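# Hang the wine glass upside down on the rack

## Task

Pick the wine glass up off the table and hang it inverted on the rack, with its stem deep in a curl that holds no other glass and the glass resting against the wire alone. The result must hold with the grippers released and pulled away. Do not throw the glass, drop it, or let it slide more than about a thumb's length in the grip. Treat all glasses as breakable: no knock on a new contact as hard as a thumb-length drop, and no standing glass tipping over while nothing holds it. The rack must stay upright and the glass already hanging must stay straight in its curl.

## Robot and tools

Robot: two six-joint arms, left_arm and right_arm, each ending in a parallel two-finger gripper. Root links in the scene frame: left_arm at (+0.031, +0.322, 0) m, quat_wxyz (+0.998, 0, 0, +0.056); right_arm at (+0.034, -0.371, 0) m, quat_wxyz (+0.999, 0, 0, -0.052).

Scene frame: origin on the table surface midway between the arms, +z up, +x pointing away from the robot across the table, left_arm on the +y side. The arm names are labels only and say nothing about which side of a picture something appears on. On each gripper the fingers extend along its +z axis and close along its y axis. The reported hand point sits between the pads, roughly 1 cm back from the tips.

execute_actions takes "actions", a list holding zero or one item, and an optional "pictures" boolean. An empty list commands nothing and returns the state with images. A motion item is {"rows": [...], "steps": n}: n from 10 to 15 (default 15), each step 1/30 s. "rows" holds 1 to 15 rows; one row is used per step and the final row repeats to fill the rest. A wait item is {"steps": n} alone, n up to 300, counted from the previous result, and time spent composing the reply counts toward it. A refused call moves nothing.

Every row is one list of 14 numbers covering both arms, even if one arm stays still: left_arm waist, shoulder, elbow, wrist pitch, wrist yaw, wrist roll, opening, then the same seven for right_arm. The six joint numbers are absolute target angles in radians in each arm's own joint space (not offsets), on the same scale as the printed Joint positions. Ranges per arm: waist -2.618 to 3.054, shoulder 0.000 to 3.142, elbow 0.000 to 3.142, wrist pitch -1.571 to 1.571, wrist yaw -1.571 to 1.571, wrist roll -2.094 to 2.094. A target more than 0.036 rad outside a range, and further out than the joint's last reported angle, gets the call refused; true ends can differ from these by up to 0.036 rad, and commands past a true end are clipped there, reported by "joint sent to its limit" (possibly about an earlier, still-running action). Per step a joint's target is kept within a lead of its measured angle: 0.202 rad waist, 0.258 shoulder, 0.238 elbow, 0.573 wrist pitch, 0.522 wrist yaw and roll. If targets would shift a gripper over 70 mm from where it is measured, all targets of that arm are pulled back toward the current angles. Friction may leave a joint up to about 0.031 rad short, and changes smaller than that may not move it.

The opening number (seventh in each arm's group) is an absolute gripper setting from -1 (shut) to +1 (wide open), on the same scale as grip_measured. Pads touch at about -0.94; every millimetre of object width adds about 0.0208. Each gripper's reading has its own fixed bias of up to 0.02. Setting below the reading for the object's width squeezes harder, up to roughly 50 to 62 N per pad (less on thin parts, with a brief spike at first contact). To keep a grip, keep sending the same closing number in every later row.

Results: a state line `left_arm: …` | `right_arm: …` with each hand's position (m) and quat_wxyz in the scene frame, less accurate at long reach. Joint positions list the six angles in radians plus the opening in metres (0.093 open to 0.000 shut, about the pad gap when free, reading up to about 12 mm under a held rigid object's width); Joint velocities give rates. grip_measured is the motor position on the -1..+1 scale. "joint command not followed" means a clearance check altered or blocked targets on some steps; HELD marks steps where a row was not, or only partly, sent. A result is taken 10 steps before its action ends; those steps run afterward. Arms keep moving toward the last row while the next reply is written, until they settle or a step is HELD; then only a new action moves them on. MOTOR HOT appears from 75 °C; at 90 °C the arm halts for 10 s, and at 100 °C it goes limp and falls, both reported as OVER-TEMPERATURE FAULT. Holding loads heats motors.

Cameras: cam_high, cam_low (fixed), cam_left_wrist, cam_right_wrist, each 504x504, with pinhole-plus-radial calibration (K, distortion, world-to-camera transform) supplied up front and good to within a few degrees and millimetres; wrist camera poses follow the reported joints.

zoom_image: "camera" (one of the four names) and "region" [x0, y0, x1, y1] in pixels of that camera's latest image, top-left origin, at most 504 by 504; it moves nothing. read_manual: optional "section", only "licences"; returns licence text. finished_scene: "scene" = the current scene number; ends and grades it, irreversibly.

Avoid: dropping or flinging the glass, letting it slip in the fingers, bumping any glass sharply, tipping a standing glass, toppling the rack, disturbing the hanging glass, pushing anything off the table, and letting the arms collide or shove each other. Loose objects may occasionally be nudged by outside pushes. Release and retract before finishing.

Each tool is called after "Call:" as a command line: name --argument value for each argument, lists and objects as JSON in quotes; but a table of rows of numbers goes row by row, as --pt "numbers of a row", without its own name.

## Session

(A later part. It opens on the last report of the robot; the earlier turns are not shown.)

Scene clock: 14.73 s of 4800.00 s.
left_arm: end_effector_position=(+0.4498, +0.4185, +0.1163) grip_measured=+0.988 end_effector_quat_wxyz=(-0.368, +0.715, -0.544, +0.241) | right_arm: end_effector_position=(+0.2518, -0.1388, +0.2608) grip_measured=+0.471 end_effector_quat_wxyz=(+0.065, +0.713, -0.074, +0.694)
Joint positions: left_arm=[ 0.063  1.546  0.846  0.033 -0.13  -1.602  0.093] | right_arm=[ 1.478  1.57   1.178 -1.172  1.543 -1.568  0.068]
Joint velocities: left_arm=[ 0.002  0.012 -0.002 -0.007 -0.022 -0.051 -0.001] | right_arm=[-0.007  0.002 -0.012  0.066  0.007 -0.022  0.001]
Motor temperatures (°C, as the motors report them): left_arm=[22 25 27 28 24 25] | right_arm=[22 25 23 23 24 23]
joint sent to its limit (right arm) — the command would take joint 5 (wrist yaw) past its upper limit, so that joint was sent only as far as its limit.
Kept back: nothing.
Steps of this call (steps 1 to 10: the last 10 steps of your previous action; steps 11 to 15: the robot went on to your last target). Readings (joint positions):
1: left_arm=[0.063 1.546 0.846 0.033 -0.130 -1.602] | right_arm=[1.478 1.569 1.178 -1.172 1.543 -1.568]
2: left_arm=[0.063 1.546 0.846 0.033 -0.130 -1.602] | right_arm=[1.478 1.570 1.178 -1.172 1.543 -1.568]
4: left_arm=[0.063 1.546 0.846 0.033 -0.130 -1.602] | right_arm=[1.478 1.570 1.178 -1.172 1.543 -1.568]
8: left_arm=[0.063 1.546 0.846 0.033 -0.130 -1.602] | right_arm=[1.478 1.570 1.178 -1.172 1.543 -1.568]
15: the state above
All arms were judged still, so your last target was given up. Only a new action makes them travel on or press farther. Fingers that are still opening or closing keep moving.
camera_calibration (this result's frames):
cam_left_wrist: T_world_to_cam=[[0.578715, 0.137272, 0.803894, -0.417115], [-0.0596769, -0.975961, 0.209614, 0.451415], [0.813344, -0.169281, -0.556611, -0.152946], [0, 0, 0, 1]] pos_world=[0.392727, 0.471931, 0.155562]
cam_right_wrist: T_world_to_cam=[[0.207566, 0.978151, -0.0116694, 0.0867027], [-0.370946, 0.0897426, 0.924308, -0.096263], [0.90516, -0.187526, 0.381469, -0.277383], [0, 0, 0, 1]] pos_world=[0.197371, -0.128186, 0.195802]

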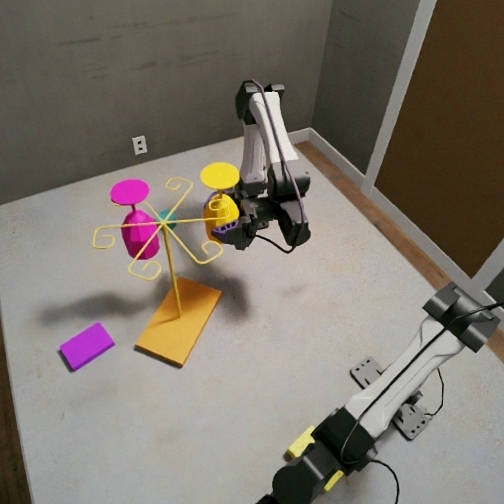

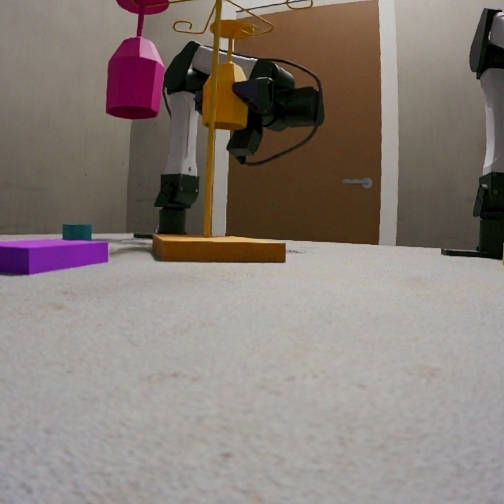

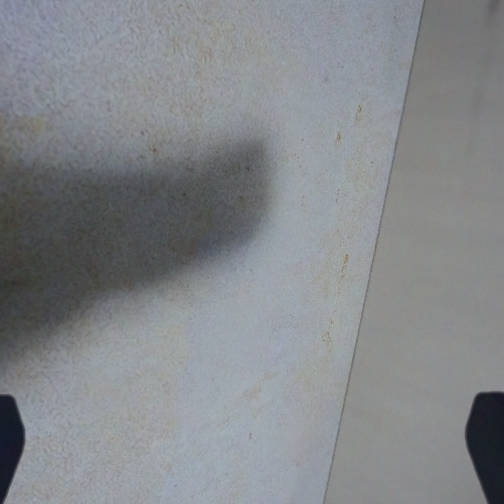

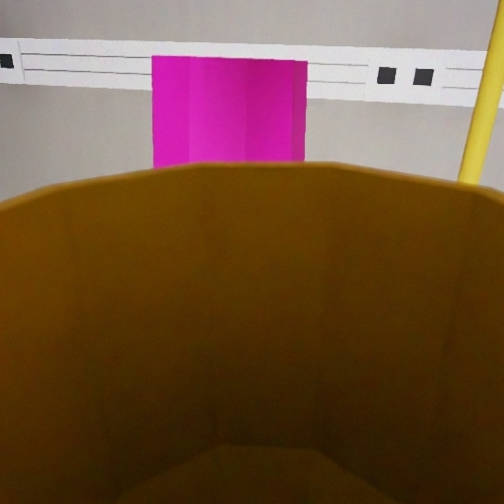

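Call:
execute_actions --actions '[{"rows":[[0.063,1.546,0.846,0.033,-0.13,-1.602,1,1.39,1.67,1.3,-1.19,1.56,-1.57,0.4]]}]'

Call:
execute_actions --actions '[{"rows":[[0.063,1.546,0.846,0.033,-0.13,-1.602,1,1.316,1.765,1.41,-1.21,1.56,-1.57,0.4]]}]'

Call:
execute_actions --actions '[{"rows":[[0.063,1.546,0.846,0.033,-0.13,-1.602,1,1.3,1.85,1.51,-1.23,1.56,-1.57,0.4]]}]'

Call:
execute_actions --actions '[{"rows":[[0.063,1.546,0.846,0.033,-0.13,-1.602,1,1.3,1.93,1.61,-1.25,1.56,-1.57,0.4]]}]'

Call:
execute_actions --actions '[{"steps":15}]' --pictures true

Call:
zoom_image --camera "cam_high" --region '[120,110,320,310]'

Call:
zoom_image --camera "cam_low" --region '[190,0,310,60]'

Scene clock: 15.77 s of 4800.00 s.
left_arm: end_effector_position=(+0.4498, +0.4185, +0.1163) grip_measured=+0.988 end_effector_quat_wxyz=(-0.368, +0.715, -0.544, +0.241) | right_arm: end_effector_position=(+0.2766, -0.1349, +0.2632) grip_measured=+0.471 end_effector_quat_wxyz=(+0.092, +0.710, -0.104, +0.691)
Joint positions: left_arm=[ 0.063  1.546  0.846  0.033 -0.13  -1.602  0.093] | right_arm=[ 1.396  1.656  1.278 -1.183  1.542 -1.569  0.068]
Joint velocities: left_arm=[-0.002 -0.017  0.007 -0.007 -0.007 -0.081  0.001] | right_arm=[-0.217  0.173  0.037  0.022 -0.037 -0.081  0.001]
Motor temperatures (°C, as the motors report them): left_arm=[22 25 27 28 24 25] | right_arm=[22 25 23 23 24 23]
joint sent to its limit (right arm) — the command would take joint 5 (wrist yaw) past its upper limit, so that joint was sent only as far as its limit.
Steps of this call (steps 1 to 26: nothing new was sent; steps 27 to 31: the first 5 steps of this action). Readings (joint positions):
27: left_arm=[0.063 1.546 0.846 0.033 -0.130 -1.602] | right_arm=[1.467 1.584 1.197 -1.186 1.540 -1.569]
28: left_arm=[0.063 1.546 0.846 0.033 -0.130 -1.602] | right_arm=[1.445 1.609 1.232 -1.189 1.541 -1.569]
30: left_arm=[0.063 1.546 0.846 0.033 -0.130 -1.602] | right_arm=[1.405 1.648 1.274 -1.183 1.542 -1.569]
31: the state above

Scene clock: 16.27 s of 4800.00 s.
left_arm: end_effector_position=(+0.4498, +0.4185, +0.1163) grip_measured=+0.988 end_effector_quat_wxyz=(-0.368, +0.715, -0.544, +0.241) | right_arm: end_effector_position=(+0.3020, -0.1298, +0.2636) grip_measured=+0.471 end_effector_quat_wxyz=(+0.118, +0.705, -0.130, +0.687)
Joint positions: left_arm=[ 0.063  1.546  0.846  0.033 -0.13  -1.602  0.093] | right_arm=[ 1.322  1.751  1.388 -1.198  1.542 -1.569  0.068]
Joint velocities: left_arm=[ 0.002 -0.007  0.017 -0.022 -0.037 -0.007 -0.002] | right_arm=[-0.193  0.188  0.042 -0.007 -0.007 -0.022 -0.001]
Motor temperatures (°C, as the motors report them): left_arm=[22 25 27 28 24 25] | right_arm=[22 25 23 23 24 23]
joint sent to its limit (right arm) — the command would take joint 5 (wrist yaw) past its upper limit, so that joint was sent only as far as its limit.
Steps of this call (steps 1 to 10: the last 10 steps of your previous action; steps 11 to 15: the first 5 steps of this action). Readings (joint positions):
11: left_arm=[0.063 1.546 0.846 0.033 -0.130 -1.602] | right_arm=[1.383 1.677 1.300 -1.200 1.540 -1.569]
12: left_arm=[0.063 1.546 0.846 0.033 -0.130 -1.602] | right_arm=[1.365 1.703 1.338 -1.204 1.540 -1.569]
14: left_arm=[0.063 1.546 0.846 0.033 -0.130 -1.602] | right_arm=[1.331 1.742 1.383 -1.198 1.542 -1.569]
15: the state above

Scene clock: 16.77 s of 4800.00 s.
left_arm: end_effector_position=(+0.4498, +0.4185, +0.1163) grip_measured=+0.988 end_effector_quat_wxyz=(-0.368, +0.715, -0.544, +0.241) | right_arm: end_effector_position=(+0.3129, -0.1130, +0.2627) grip_measured=+0.471 end_effector_quat_wxyz=(+0.124, +0.705, -0.133, +0.686)
Joint positions: left_arm=[ 0.063  1.546  0.846  0.033 -0.13  -1.602  0.093] | right_arm=[ 1.309  1.835  1.488 -1.218  1.542 -1.569  0.068]
Joint velocities: left_arm=[-0.012  0.012  0.012  0.007  0.007 -0.037 -0.001] | right_arm=[-0.051  0.168  0.051 -0.022 -0.066  0.007 -0.002]
Motor temperatures (°C, as the motors report them): left_arm=[22 25 27 28 24 25] | right_arm=[22 25 23 23 24 23]
joint sent to its limit (right arm) — the command would take joint 5 (wrist yaw) past its upper limit, so that joint was sent only as far as its limit.
Steps of this call (steps 1 to 10: the last 10 steps of your previous action; steps 11 to 15: the first 5 steps of this action). Readings (joint positions):
11: left_arm=[0.063 1.546 0.846 0.033 -0.130 -1.602] | right_arm=[1.316 1.771 1.408 -1.216 1.540 -1.569]
12: left_arm=[0.063 1.546 0.846 0.033 -0.130 -1.602] | right_arm=[1.313 1.793 1.443 -1.221 1.541 -1.569]
14: left_arm=[0.063 1.546 0.846 0.033 -0.130 -1.602] | right_arm=[1.309 1.827 1.484 -1.218 1.542 -1.569]
15: the state above

Scene clock: 17.27 s of 4800.00 s.
left_arm: end_effector_position=(+0.4498, +0.4185, +0.1163) grip_measured=+0.988 end_effector_quat_wxyz=(-0.368, +0.715, -0.544, +0.241) | right_arm: end_effector_position=(+0.3207, -0.0941, +0.2612) grip_measured=+0.471 end_effector_quat_wxyz=(+0.125, +0.705, -0.133, +0.686)
Joint positions: left_arm=[ 0.063  1.546  0.846  0.033 -0.13  -1.602  0.093] | right_arm=[ 1.307  1.915  1.588 -1.238  1.542 -1.569  0.068]
Joint velocities: left_arm=[-0.007  0.017  0.002 -0.051 -0.007 -0.125 -0.001] | right_arm=[ 0.012  0.149  0.042  0.022  0.022 -0.007 -0.001]
Motor temperatures (°C, as the motors report them): left_arm=[22 25 27 28 24 25] | right_arm=[22 25 23 23 24 23]
joint sent to its limit (right arm) — the command would take joint 5 (wrist yaw) past its upper limit, so that joint was sent only as far as its limit.
Steps of this call (steps 1 to 10: the last 10 steps of your previous action; steps 11 to 15: the first 5 steps of this action). Readings (joint positions):
11: left_arm=[0.063 1.546 0.846 0.033 -0.130 -1.602] | right_arm=[1.308 1.856 1.509 -1.236 1.540 -1.569]
12: left_arm=[0.063 1.546 0.846 0.033 -0.130 -1.602] | right_arm=[1.307 1.877 1.543 -1.240 1.541 -1.569]
14: left_arm=[0.063 1.546 0.846 0.033 -0.130 -1.602] | right_arm=[1.307 1.908 1.583 -1.238 1.542 -1.569]
15: the state above

Scene clock: 17.77 s of 4800.00 s.
left_arm: end_effector_position=(+0.4498, +0.4185, +0.1163) grip_measured=+0.988 end_effector_quat_wxyz=(-0.368, +0.715, -0.544, +0.241) | right_arm: end_effector_position=(+0.3211, -0.0931, +0.2585) grip_measured=+0.471 end_effector_quat_wxyz=(+0.128, +0.705, -0.130, +0.685)
Joint positions: left_arm=[ 0.063  1.546  0.846  0.033 -0.13  -1.602  0.093] | right_arm=[ 1.307  1.923  1.588 -1.239  1.542 -1.569  0.068]
Joint velocities: left_arm=[ 0.007 -0.007 -0.022 -0.022 -0.081 -0.022  0.   ] | right_arm=[ 0.017  0.022 -0.007  0.051 -0.007 -0.051 -0.001]
Motor temperatures (°C, as the motors report them): left_arm=[22 25 27 28 24 25] | right_arm=[22 25 23 23 24 23]
joint sent to its limit (right arm) — the command would take joint 5 (wrist yaw) past its upper limit, so that joint was sent only as far as its limit.
Kept back: nothing.
Steps of this call (steps 1 to 10: the last 10 steps of your previous action; steps 11 to 15: the robot went on to your last target). Readings (joint positions):
1: left_arm=[0.063 1.546 0.846 0.033 -0.130 -1.602] | right_arm=[1.307 1.919 1.588 -1.238 1.542 -1.569]
2: left_arm=[0.063 1.546 0.846 0.033 -0.130 -1.602] | right_arm=[1.307 1.922 1.588 -1.238 1.542 -1.569]
4: left_arm=[0.063 1.546 0.846 0.033 -0.130 -1.602] | right_arm=[1.307 1.923 1.588 -1.238 1.542 -1.569]
8: left_arm=[0.063 1.546 0.846 0.033 -0.130 -1.602] | right_arm=[1.307 1.923 1.588 -1.239 1.542 -1.569]
15: the state above
All arms were judged still, so your last target was given up. Only a new action makes them travel on or press farther. Fingers that are still opening or closing keep moving.
camera_calibration (this result's frames):
cam_left_wrist: T_world_to_cam=[[0.578715, 0.137272, 0.803894, -0.417115], [-0.0596769, -0.975961, 0.209614, 0.451415], [0.813344, -0.169281, -0.556611, -0.152946], [0, 0, 0, 1]] pos_world=[0.392727, 0.471931, 0.155562]
cam_right_wrist: T_world_to_cam=[[0.370788, 0.92842, -0.0235018, -0.0263777], [-0.345703, 0.161464, 0.924348, -0.0739479], [0.861978, -0.334613, 0.380826, -0.330351], [0, 0, 0, 1]] pos_world=[0.268972, -0.0741101, 0.19354]

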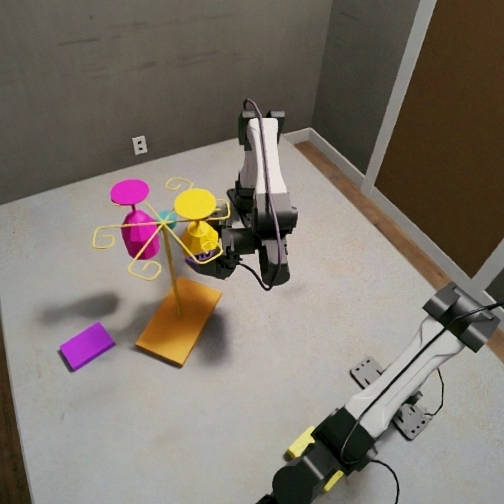

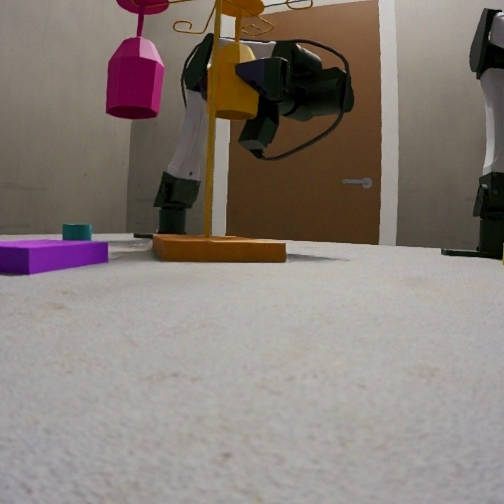

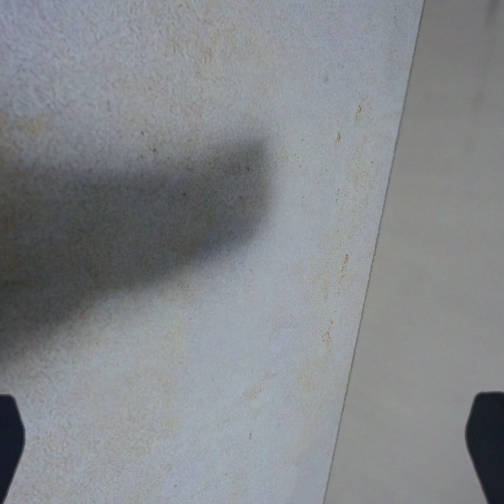

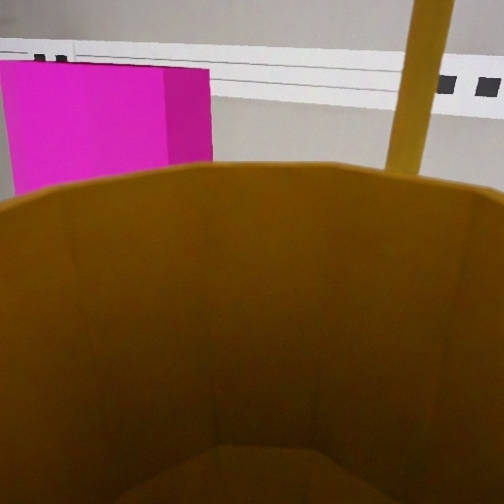

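Region (120, 110, 320, 310) of cam_high's 504x504 image, scaled by 2.520, with more detail than that image has.

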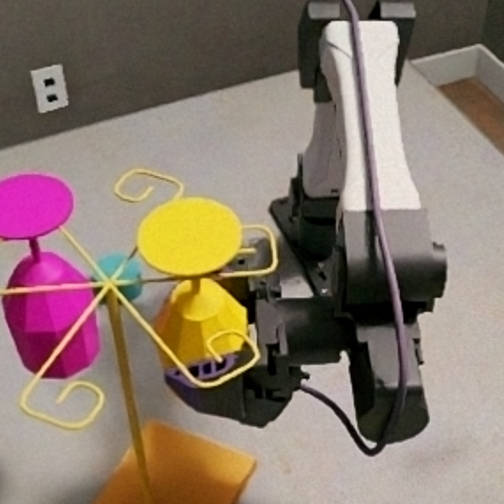

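Region (190, 0, 310, 60) of cam_low's 504x504 image, scaled by 4.200, with more detail than that image has.

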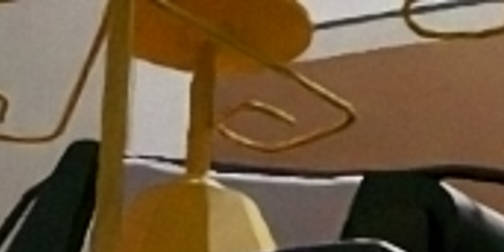

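Call:
execute_actions --actions '[{"rows":[[0.063,1.546,0.846,0.033,-0.13,-1.602,1,1.35,1.955,1.645,-1.255,1.56,-1.57,0.4]]}]'

Call:
execute_actions --actions '[{"rows":[[0.063,1.546,0.846,0.033,-0.13,-1.602,1,1.4,1.93,1.61,-1.255,1.56,-1.57,0.4]]}]'

Call:
execute_actions --actions '[{"rows":[[0.063,1.546,0.846,0.033,-0.13,-1.602,1,1.455,1.895,1.565,-1.24,1.56,-1.57,0.4]]}]'

Call:
execute_actions --actions '[{"steps":15}]' --pictures true

Call:
zoom_image --camera "cam_high" --region '[120,110,320,310]'

Call:
zoom_image --camera "cam_low" --region '[190,0,310,60]'

Scene clock: 18.60 s of 4800.00 s.
left_arm: end_effector_position=(+0.4498, +0.4185, +0.1163) grip_measured=+0.988 end_effector_quat_wxyz=(-0.368, +0.715, -0.544, +0.241) | right_arm: end_effector_position=(+0.3132, -0.0780, +0.2605) grip_measured=+0.471 end_effector_quat_wxyz=(+0.113, +0.707, -0.121, +0.688)
Joint positions: left_arm=[ 0.063  1.546  0.846  0.033 -0.13  -1.602  0.093] | right_arm=[ 1.342  1.942  1.622 -1.246  1.542 -1.569  0.068]
Joint velocities: left_arm=[ 0.007 -0.007  0.007 -0.007 -0.022  0.051 -0.002] | right_arm=[ 0.178  0.022  0.027  0.022  0.066 -0.022  0.   ]
Motor temperatures (°C, as the motors report them): left_arm=[22 25 27 28 24 25] | right_arm=[22 25 24 23 24 23]
joint sent to its limit (right arm) — the command would take joint 5 (wrist yaw) past its upper limit, so that joint was sent only as far as its limit.
Steps of this call (steps 1 to 20: nothing new was sent; steps 21 to 25: the first 5 steps of this action). Readings (joint positions):
21: left_arm=[0.063 1.546 0.846 0.033 -0.130 -1.602] | right_arm=[1.311 1.927 1.595 -1.245 1.542 -1.569]
22: left_arm=[0.063 1.546 0.846 0.033 -0.130 -1.602] | right_arm=[1.317 1.933 1.606 -1.246 1.542 -1.569]
24: left_arm=[0.063 1.546 0.846 0.033 -0.130 -1.602] | right_arm=[1.335 1.941 1.620 -1.246 1.542 -1.569]
25: the state above

Scene clock: 19.10 s of 4800.00 s.
left_arm: end_effector_position=(+0.4498, +0.4185, +0.1163) grip_measured=+0.988 end_effector_quat_wxyz=(-0.368, +0.715, -0.544, +0.241) | right_arm: end_effector_position=(+0.2981, -0.0641, +0.2603) grip_measured=+0.471 end_effector_quat_wxyz=(+0.096, +0.710, -0.103, +0.690)
Joint positions: left_arm=[ 0.063  1.546  0.846  0.033 -0.13  -1.602  0.093] | right_arm=[ 1.392  1.943  1.623 -1.247  1.542 -1.569  0.068]
Joint velocities: left_arm=[ 0.002  0.017  0.012  0.051  0.022 -0.022 -0.   ] | right_arm=[ 0.222 -0.002 -0.007 -0.051  0.022  0.022 -0.   ]
Motor temperatures (°C, as the motors report them): left_arm=[22 25 27 28 24 25] | right_arm=[22 25 24 23 24 23]
joint sent to its limit (right arm) — the command would take joint 5 (wrist yaw) past its upper limit, so that joint was sent only as far as its limit.
Steps of this call (steps 1 to 10: the last 10 steps of your previous action; steps 11 to 15: the first 5 steps of this action). Readings (joint positions):
11: left_arm=[0.063 1.546 0.846 0.033 -0.130 -1.602] | right_arm=[1.353 1.943 1.623 -1.246 1.542 -1.569]
12: left_arm=[0.063 1.546 0.846 0.033 -0.130 -1.602] | right_arm=[1.361 1.943 1.623 -1.247 1.542 -1.569]
14: left_arm=[0.063 1.546 0.846 0.033 -0.130 -1.602] | right_arm=[1.384 1.943 1.623 -1.247 1.542 -1.569]
15: the state above

Scene clock: 19.60 s of 4800.00 s.
left_arm: end_effector_position=(+0.4498, +0.4185, +0.1163) grip_measured=+0.988 end_effector_quat_wxyz=(-0.368, +0.715, -0.544, +0.241) | right_arm: end_effector_position=(+0.2791, -0.0571, +0.2576) grip_measured=+0.471 end_effector_quat_wxyz=(+0.082, +0.713, -0.078, +0.692)
Joint positions: left_arm=[ 0.063  1.546  0.846  0.033 -0.13  -1.602  0.093] | right_arm=[ 1.448  1.92   1.58  -1.242  1.542 -1.568  0.068]
Joint velocities: left_arm=[-0.002 -0.012 -0.002 -0.081  0.022 -0.037 -0.   ] | right_arm=[ 0.183 -0.027 -0.027  0.022 -0.022  0.007  0.   ]
Motor temperatures (°C, as the motors report them): left_arm=[22 25 27 29 24 25] | right_arm=[22 26 24 23 24 23]
joint sent to its limit (right arm) — the command would take joint 5 (wrist yaw) past its upper limit, so that joint was sent only as far as its limit.
Steps of this call (steps 1 to 10: the last 10 steps of your previous action; steps 11 to 15: the first 5 steps of this action). Readings (joint positions):
11: left_arm=[0.063 1.546 0.846 0.033 -0.130 -1.602] | right_arm=[1.405 1.939 1.614 -1.242 1.543 -1.569]
12: left_arm=[0.063 1.546 0.846 0.033 -0.130 -1.602] | right_arm=[1.415 1.931 1.599 -1.242 1.543 -1.569]
14: left_arm=[0.063 1.546 0.846 0.033 -0.130 -1.602] | right_arm=[1.439 1.922 1.582 -1.242 1.543 -1.569]
15: the state above

Scene clock: 20.10 s of 4800.00 s.
left_arm: end_effector_position=(+0.4498, +0.4185, +0.1163) grip_measured=+0.988 end_effector_quat_wxyz=(-0.368, +0.715, -0.544, +0.241) | right_arm: end_effector_position=(+0.2772, -0.0559, +0.2578) grip_measured=+0.471 end_effector_quat_wxyz=(+0.080, +0.713, -0.076, +0.692)
Joint positions: left_arm=[ 0.063  1.546  0.846  0.033 -0.13  -1.602  0.093] | right_arm=[ 1.454  1.919  1.579 -1.242  1.542 -1.568  0.068]
Joint velocities: left_arm=[-0.017 -0.002  0.002  0.007 -0.051  0.007  0.001] | right_arm=[-0.027 -0.012 -0.017  0.007  0.007  0.066 -0.001]
Motor temperatures (°C, as the motors report them): left_arm=[22 25 27 29 24 25] | right_arm=[22 26 24 23 24 23]
joint sent to its limit (right arm) — the command would take joint 5 (wrist yaw) past its upper limit, so that joint was sent only as far as its limit.
Kept back: nothing.
Steps of this call (steps 1 to 10: the last 10 steps of your previous action; steps 11 to 15: the robot went on to your last target). Readings (joint positions):
1: left_arm=[0.063 1.546 0.846 0.033 -0.130 -1.602] | right_arm=[1.452 1.919 1.579 -1.242 1.542 -1.568]
2: left_arm=[0.063 1.546 0.846 0.033 -0.130 -1.602] | right_arm=[1.454 1.919 1.579 -1.242 1.542 -1.568]
4: left_arm=[0.063 1.546 0.846 0.033 -0.130 -1.602] | right_arm=[1.454 1.919 1.579 -1.242 1.542 -1.568]
8: left_arm=[0.063 1.546 0.846 0.033 -0.130 -1.602] | right_arm=[1.454 1.919 1.579 -1.242 1.542 -1.568]
15: the state above
All arms were judged still, so your last target was given up. Only a new action makes them travel on or press farther. Fingers that are still opening or closing keep moving.
camera_calibration (this result's frames):
cam_left_wrist: T_world_to_cam=[[0.578715, 0.137272, 0.803894, -0.417115], [-0.0596769, -0.975961, 0.209614, 0.451415], [0.813344, -0.169281, -0.556611, -0.152946], [0, 0, 0, 1]] pos_world=[0.392727, 0.471931, 0.155562]
cam_right_wrist: T_world_to_cam=[[0.231288, 0.972435, -0.0296031, -0.00201446], [-0.364331, 0.114788, 0.924168, -0.0919325], [0.902091, -0.202963, 0.380838, -0.283522], [0, 0, 0, 1]] pos_world=[0.222735, -0.045033, 0.192877]

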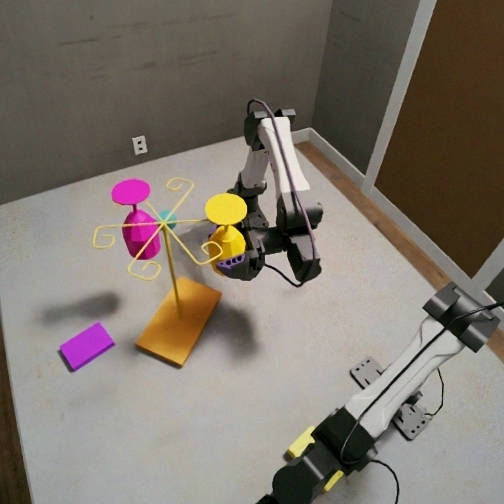

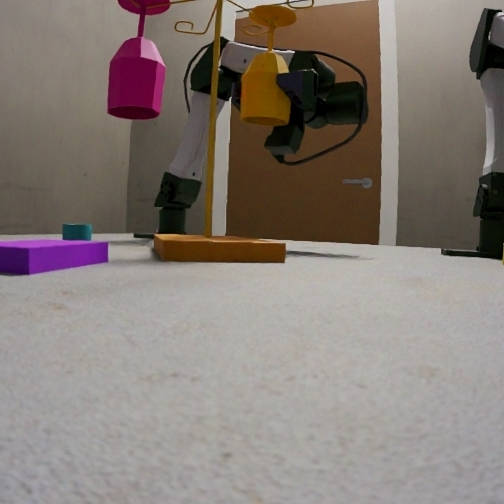

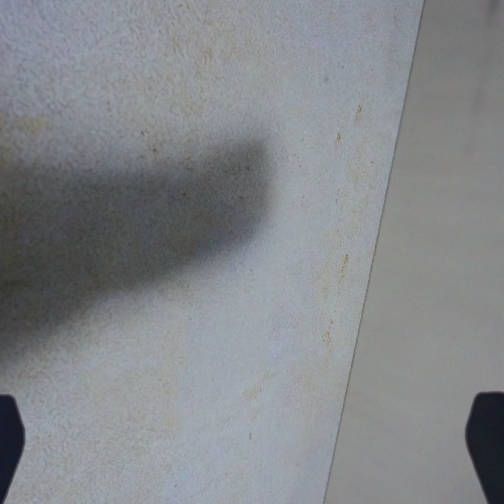

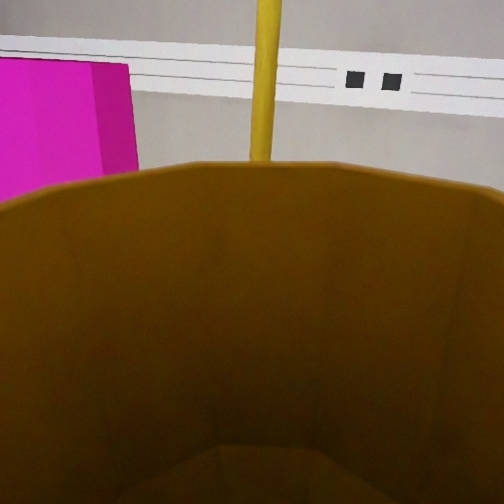

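Region (120, 110, 320, 310) of cam_high's 504x504 image, scaled by 2.520, with more detail than that image has.

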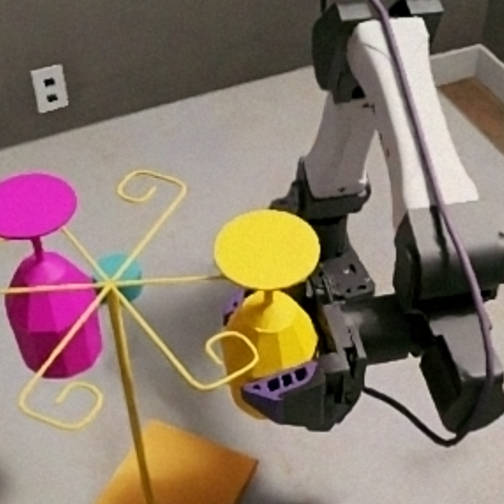

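Region (190, 0, 310, 60) of cam_low's 504x504 image, scaled by 4.200, with more detail than that image has.

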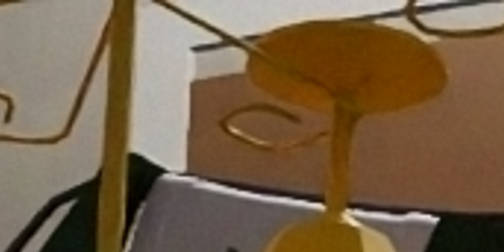

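In the corner. Retract 2.2 cm, then waist back a little, lower.

Call:
execute_actions --actions '[{"rows":[[0.063,1.546,0.846,0.033,-0.13,-1.602,1,1.435,1.81,1.45,-1.195,1.56,-1.57,0.4]]}]'

Call:
execute_actions --actions '[{"rows":[[0.063,1.546,0.846,0.033,-0.13,-1.602,1,1.41,1.83,1.415,-1.15,1.56,-1.57,0.4]]}]'

Call:
execute_actions --actions '[{"steps":15}]' --pictures true

Call:
zoom_image --camera "cam_low" --region '[190,0,310,60]'

Scene clock: 20.57 s of 4800.00 s.
left_arm: end_effector_position=(+0.4498, +0.4185, +0.1163) grip_measured=+0.988 end_effector_quat_wxyz=(-0.368, +0.715, -0.544, +0.241) | right_arm: end_effector_position=(+0.2750, -0.0797, +0.2568) grip_measured=+0.471 end_effector_quat_wxyz=(+0.085, +0.712, -0.077, +0.692)
Joint positions: left_arm=[ 0.063  1.546  0.846  0.033 -0.13  -1.602  0.093] | right_arm=[ 1.445  1.836  1.465 -1.216  1.544 -1.569  0.068]
Joint velocities: left_arm=[-0.007  0.007 -0.012 -0.037  0.051 -0.037  0.001] | right_arm=[-0.056 -0.173 -0.061  0.037 -0.007 -0.066  0.001]
Motor temperatures (°C, as the motors report them): left_arm=[22 25 27 29 24 25] | right_arm=[22 26 24 23 24 23]
joint sent to its limit (right arm) — the command would take joint 5 (wrist yaw) past its upper limit, so that joint was sent only as far as its limit.
Steps of this call (steps 1 to 9: nothing new was sent; steps 10 to 14: the first 5 steps of this action). Readings (joint positions):
10: left_arm=[0.063 1.546 0.846 0.033 -0.130 -1.602] | right_arm=[1.453 1.904 1.555 -1.221 1.545 -1.569]
11: left_arm=[0.063 1.546 0.846 0.033 -0.130 -1.602] | right_arm=[1.452 1.880 1.516 -1.215 1.545 -1.569]
13: left_arm=[0.063 1.546 0.846 0.033 -0.130 -1.602] | right_arm=[1.447 1.845 1.470 -1.216 1.544 -1.569]
14: the state above

Scene clock: 21.07 s of 4800.00 s.
left_arm: end_effector_position=(+0.4498, +0.4185, +0.1163) grip_measured=+0.988 end_effector_quat_wxyz=(-0.368, +0.715, -0.544, +0.241) | right_arm: end_effector_position=(+0.2822, -0.0887, +0.2505) grip_measured=+0.471 end_effector_quat_wxyz=(+0.091, +0.710, -0.090, +0.692)
Joint positions: left_arm=[ 0.063  1.546  0.846  0.033 -0.13  -1.602  0.093] | right_arm=[ 1.417  1.828  1.428 -1.178  1.546 -1.569  0.068]
Joint velocities: left_arm=[-0.007  0.012 -0.027  0.007  0.037  0.037 -0.   ] | right_arm=[-0.095  0.007 -0.081  0.037  0.007 -0.066 -0.001]
Motor temperatures (°C, as the motors report them): left_arm=[22 25 28 29 24 25] | right_arm=[22 26 24 23 24 23]
joint sent to its limit (right arm) — the command would take joint 5 (wrist yaw) past its upper limit, so that joint was sent only as far as its limit.
Steps of this call (steps 1 to 10: the last 10 steps of your previous action; steps 11 to 15: the first 5 steps of this action). Readings (joint positions):
11: left_arm=[0.063 1.546 0.846 0.033 -0.130 -1.602] | right_arm=[1.439 1.828 1.458 -1.199 1.545 -1.569]
12: left_arm=[0.063 1.546 0.846 0.033 -0.130 -1.602] | right_arm=[1.434 1.828 1.450 -1.190 1.546 -1.569]
14: left_arm=[0.063 1.546 0.846 0.033 -0.130 -1.602] | right_arm=[1.422 1.828 1.432 -1.180 1.546 -1.569]
15: the state above

Scene clock: 21.57 s of 4800.00 s.
left_arm: end_effector_position=(+0.4498, +0.4185, +0.1163) grip_measured=+0.988 end_effector_quat_wxyz=(-0.368, +0.715, -0.544, +0.241) | right_arm: end_effector_position=(+0.2833, -0.0885, +0.2500) grip_measured=+0.471 end_effector_quat_wxyz=(+0.088, +0.709, -0.096, +0.693)
Joint positions: left_arm=[ 0.063  1.546  0.846  0.033 -0.13  -1.602  0.093] | right_arm=[ 1.414  1.828  1.426 -1.163  1.546 -1.569  0.068]
Joint velocities: left_arm=[ 0.002 -0.012  0.007 -0.022  0.051 -0.037  0.   ] | right_arm=[-0.027  0.017 -0.012  0.007 -0.066  0.007 -0.   ]
Motor temperatures (°C, as the motors report them): left_arm=[22 25 28 29 24 25] | right_arm=[22 26 24 23 24 23]
joint sent to its limit (right arm) — the command would take joint 5 (wrist yaw) past its upper limit, so that joint was sent only as far as its limit.
Kept back: nothing.
Steps of this call (steps 1 to 10: the last 10 steps of your previous action; steps 11 to 15: the robot went on to your last target). Readings (joint positions):
1: left_arm=[0.063 1.546 0.846 0.033 -0.130 -1.602] | right_arm=[1.415 1.828 1.426 -1.176 1.546 -1.569]
2: left_arm=[0.063 1.546 0.846 0.033 -0.130 -1.602] | right_arm=[1.414 1.828 1.426 -1.174 1.546 -1.569]
4: left_arm=[0.063 1.546 0.846 0.033 -0.130 -1.602] | right_arm=[1.414 1.828 1.426 -1.169 1.546 -1.569]
8: left_arm=[0.063 1.546 0.846 0.033 -0.130 -1.602] | right_arm=[1.414 1.828 1.426 -1.165 1.546 -1.569]
15: the state above
camera_calibration (this result's frames):
cam_left_wrist: T_world_to_cam=[[0.578715, 0.137272, 0.803894, -0.417115], [-0.0596769, -0.975961, 0.209614, 0.451415], [0.813344, -0.169281, -0.556611, -0.152946], [0, 0, 0, 1]] pos_world=[0.392727, 0.471931, 0.155562]
cam_right_wrist: T_world_to_cam=[[0.269452, 0.962924, -0.0131602, 0.0122702], [-0.366501, 0.115175, 0.923261, -0.0778468], [0.890546, -0.243952, 0.383947, -0.293815], [0, 0, 0, 1]] pos_world=[0.229819, -0.074526, 0.184844]

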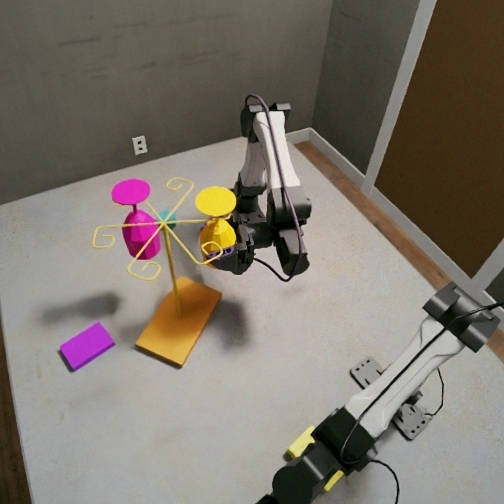

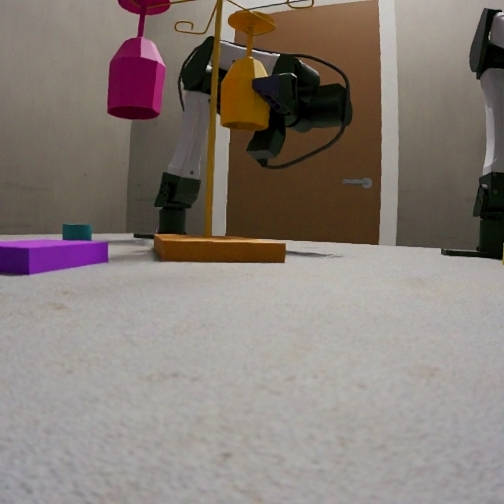

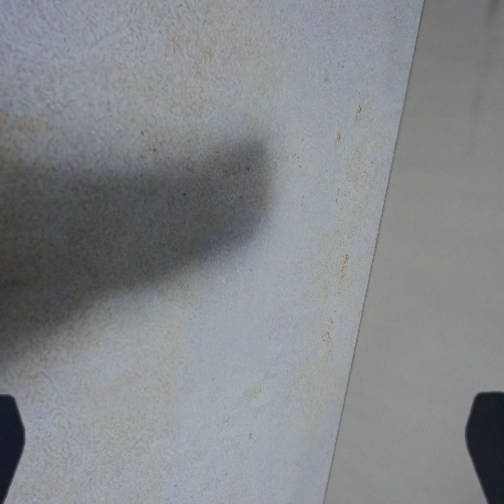

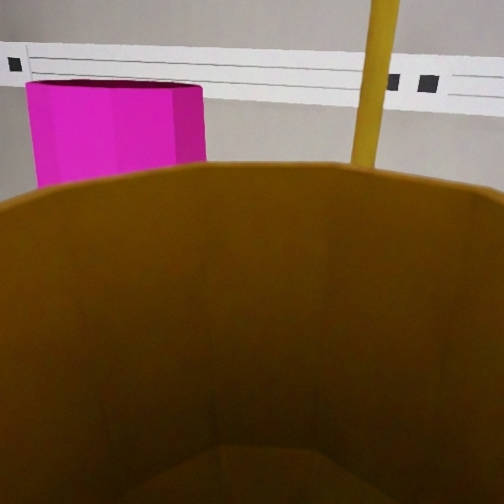

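Region (190, 0, 310, 60) of cam_low's 504x504 image, scaled by 4.200, with more detail than that image has.

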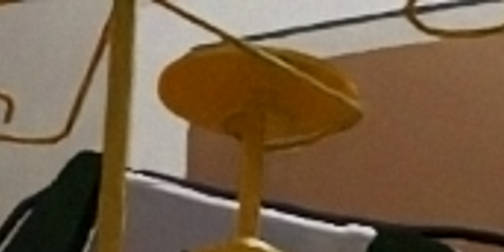

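Call:
execute_actions --actions '[{"rows":[[0.063,1.546,0.846,0.033,-0.13,-1.602,1,1.41,1.83,1.415,-1.15,1.54,-1.57,1]]}]'

Call:
execute_actions --actions '[{"rows":[[0.063,1.546,0.846,0.033,-0.13,-1.602,1,1.42,1.9,1.265,-0.925,1.54,-1.57,1]]}]'

Call:
execute_actions --actions '[{"rows":[[0.063,1.546,0.846,0.033,-0.13,-1.602,1,1.45,1.97,1.13,-0.72,1.54,-1.57,1]]}]'

Call:
execute_actions --actions '[{"rows":[[0.063,1.546,0.846,0.033,-0.13,-1.602,1,1.9,1.8,0.85,-0.62,1.54,-1.57,1]]}]'

Call:
execute_actions --actions '[{"steps":40}]'

Call:
finished_scene --scene 2

Scene clock: 22.17 s of 4800.00 s.
left_arm: end_effector_position=(+0.4498, +0.4185, +0.1163) grip_measured=+0.988 end_effector_quat_wxyz=(-0.368, +0.715, -0.544, +0.241) | right_arm: end_effector_position=(+0.2833, -0.0883, +0.2498) grip_measured=+1.000 end_effector_quat_wxyz=(+0.087, +0.710, -0.096, +0.692)
Joint positions: left_arm=[ 0.063  1.546  0.846  0.033 -0.13  -1.602  0.093] | right_arm=[ 1.414  1.828  1.426 -1.161  1.545 -1.569  0.093]
Joint velocities: left_arm=[ 0.002 -0.012 -0.017 -0.022  0.037 -0.007 -0.001] | right_arm=[ 0.002  0.012 -0.017 -0.081 -0.007  0.022  0.   ]
Motor temperatures (°C, as the motors report them): left_arm=[22 25 28 29 24 25] | right_arm=[22 26 24 23 24 23]
joint sent to its limit (right arm) — the command would take joint 5 (wrist yaw) past its upper limit, so that joint was sent only as far as its limit.
Steps of this call (steps 1 to 13: the robot went on to your last target; steps 14 to 18: the first 5 steps of this action). Readings (joint positions):
14: left_arm=[0.063 1.546 0.846 0.033 -0.130 -1.602] | right_arm=[1.414 1.828 1.426 -1.162 1.545 -1.569]
15: left_arm=[0.063 1.546 0.846 0.033 -0.130 -1.602] | right_arm=[1.414 1.828 1.426 -1.162 1.545 -1.569]
17: left_arm=[0.063 1.546 0.846 0.033 -0.130 -1.602] | right_arm=[1.414 1.828 1.426 -1.161 1.545 -1.569]
18: the state above

Scene clock: 22.67 s of 4800.00 s.
left_arm: end_effector_position=(+0.4498, +0.4185, +0.1163) grip_measured=+0.988 end_effector_quat_wxyz=(-0.368, +0.715, -0.544, +0.241) | right_arm: end_effector_position=(+0.2828, -0.0904, +0.1980) grip_measured=+1.000 end_effector_quat_wxyz=(+0.105, +0.711, -0.079, +0.691)
Joint positions: left_arm=[ 0.063  1.546  0.846  0.033 -0.13  -1.602  0.093] | right_arm=[ 1.414  1.885  1.286 -1.012  1.547 -1.57   0.093]
Joint velocities: left_arm=[ 0.007  0.017 -0.002 -0.051 -0.007  0.007  0.001] | right_arm=[ 0.027  0.51  -0.452  0.432 -0.154  0.022  0.   ]
Motor temperatures (°C, as the motors report them): left_arm=[22 25 28 29 24 25] | right_arm=[22 26 24 23 24 23]
Steps of this call (steps 1 to 10: the last 10 steps of your previous action; steps 11 to 15: the first 5 steps of this action). Readings (joint positions):
11: left_arm=[0.063 1.546 0.846 0.033 -0.130 -1.602] | right_arm=[1.414 1.830 1.401 -1.119 1.552 -1.570]
12: left_arm=[0.063 1.546 0.846 0.033 -0.130 -1.602] | right_arm=[1.414 1.833 1.366 -1.077 1.555 -1.570]
14: left_arm=[0.063 1.546 0.846 0.033 -0.130 -1.602] | right_arm=[1.414 1.867 1.304 -1.028 1.552 -1.570]
15: the state above

Scene clock: 23.17 s of 4800.00 s.
left_arm: end_effector_position=(+0.4498, +0.4185, +0.1163) grip_measured=+0.988 end_effector_quat_wxyz=(-0.368, +0.715, -0.544, +0.241) | right_arm: end_effector_position=(+0.2734, -0.0888, +0.1443) grip_measured=+1.000 end_effector_quat_wxyz=(+0.094, +0.713, -0.069, +0.691)
Joint positions: left_arm=[ 0.063  1.546  0.846  0.033 -0.13  -1.602  0.093] | right_arm=[ 1.443  1.956  1.15  -0.803  1.544 -1.57   0.093]
Joint velocities: left_arm=[ 0.007  0.012  0.012  0.037  0.022 -0.037 -0.   ] | right_arm=[ 0.105  0.393 -0.388  0.374 -0.095 -0.007  0.   ]
Motor temperatures (°C, as the motors report them): left_arm=[22 25 28 29 24 25] | right_arm=[22 26 24 23 24 23]
Steps of this call (steps 1 to 10: the last 10 steps of your previous action; steps 11 to 15: the first 5 steps of this action). Readings (joint positions):
11: left_arm=[0.063 1.546 0.846 0.033 -0.130 -1.602] | right_arm=[1.417 1.912 1.246 -0.905 1.545 -1.570]
12: left_arm=[0.063 1.546 0.846 0.033 -0.130 -1.602] | right_arm=[1.424 1.915 1.217 -0.864 1.548 -1.570]
14: left_arm=[0.063 1.546 0.846 0.033 -0.130 -1.602] | right_arm=[1.438 1.942 1.165 -0.818 1.547 -1.570]
15: the state above

Scene clock: 23.67 s of 4800.00 s.
left_arm: end_effector_position=(+0.4498, +0.4185, +0.1163) grip_measured=+0.988 end_effector_quat_wxyz=(-0.368, +0.715, -0.544, +0.241) | right_arm: end_effector_position=(+0.1815, -0.0843, +0.1277) grip_measured=+1.000 end_effector_quat_wxyz=(-0.013, +0.717, +0.040, +0.696)
Joint positions: left_arm=[ 0.063  1.546  0.846  0.033 -0.13  -1.602  0.093] | right_arm=[ 1.749  1.819  0.877 -0.668  1.541 -1.57   0.093]
Joint velocities: left_arm=[ 0.002  0.007  0.007 -0.022 -0.125 -0.037 -0.001] | right_arm=[ 2.21  -0.085 -0.427  0.095 -0.037 -0.022  0.   ]
Motor temperatures (°C, as the motors report them): left_arm=[22 26 28 29 24 25] | right_arm=[22 26 24 23 24 23]
Steps of this call (steps 1 to 10: the last 10 steps of your previous action; steps 11 to 15: the first 5 steps of this action). Readings (joint positions):
11: left_arm=[0.063 1.546 0.846 0.033 -0.130 -1.602] | right_arm=[1.467 1.948 1.092 -0.696 1.540 -1.570]
12: left_arm=[0.063 1.546 0.846 0.033 -0.130 -1.602] | right_arm=[1.518 1.898 1.015 -0.671 1.541 -1.570]
14: left_arm=[0.063 1.546 0.846 0.033 -0.130 -1.602] | right_arm=[1.670 1.827 0.900 -0.669 1.541 -1.570]
15: the state above

Scene clock: 25.00 s of 4800.00 s.
left_arm: end_effector_position=(+0.4498, +0.4185, +0.1163) grip_measured=+0.988 end_effector_quat_wxyz=(-0.368, +0.715, -0.544, +0.241) | right_arm: end_effector_position=(+0.1344, -0.0647, +0.1253) grip_measured=+1.000 end_effector_quat_wxyz=(-0.076, +0.713, +0.088, +0.692)
Joint positions: left_arm=[ 0.063  1.546  0.846  0.033 -0.13  -1.602  0.093] | right_arm=[ 1.908  1.818  0.865 -0.632  1.54  -1.57   0.093]
Joint velocities: left_arm=[-0.012 -0.027 -0.012 -0.022 -0.081 -0.007  0.001] | right_arm=[-0.022 -0.007 -0.027  0.051 -0.022 -0.081  0.   ]
Motor temperatures (°C, as the motors report them): left_arm=[22 26 28 29 24 25] | right_arm=[22 26 24 23 24 23]
Kept back: nothing.
Steps of this call (steps 1 to 10: the last 10 steps of your previous action; steps 11 to 30: the robot went on to your last target; steps 31 to 40: nothing new was sent). Readings (joint positions):
1: left_arm=[0.063 1.546 0.846 0.033 -0.130 -1.602] | right_arm=[1.820 1.818 0.868 -0.663 1.540 -1.570]
2: left_arm=[0.063 1.546 0.846 0.033 -0.130 -1.602] | right_arm=[1.873 1.818 0.865 -0.656 1.540 -1.570]
4: left_arm=[0.063 1.546 0.846 0.033 -0.130 -1.602] | right_arm=[1.915 1.818 0.865 -0.643 1.540 -1.570]
8: left_arm=[0.063 1.546 0.846 0.033 -0.130 -1.602] | right_arm=[1.908 1.818 0.865 -0.636 1.540 -1.570]
40: the state above
All arms were judged still, so your last target was given up. Only a new action makes them travel on or press farther. Fingers that are still opening or closing keep moving.

The scene is finished: the task was done.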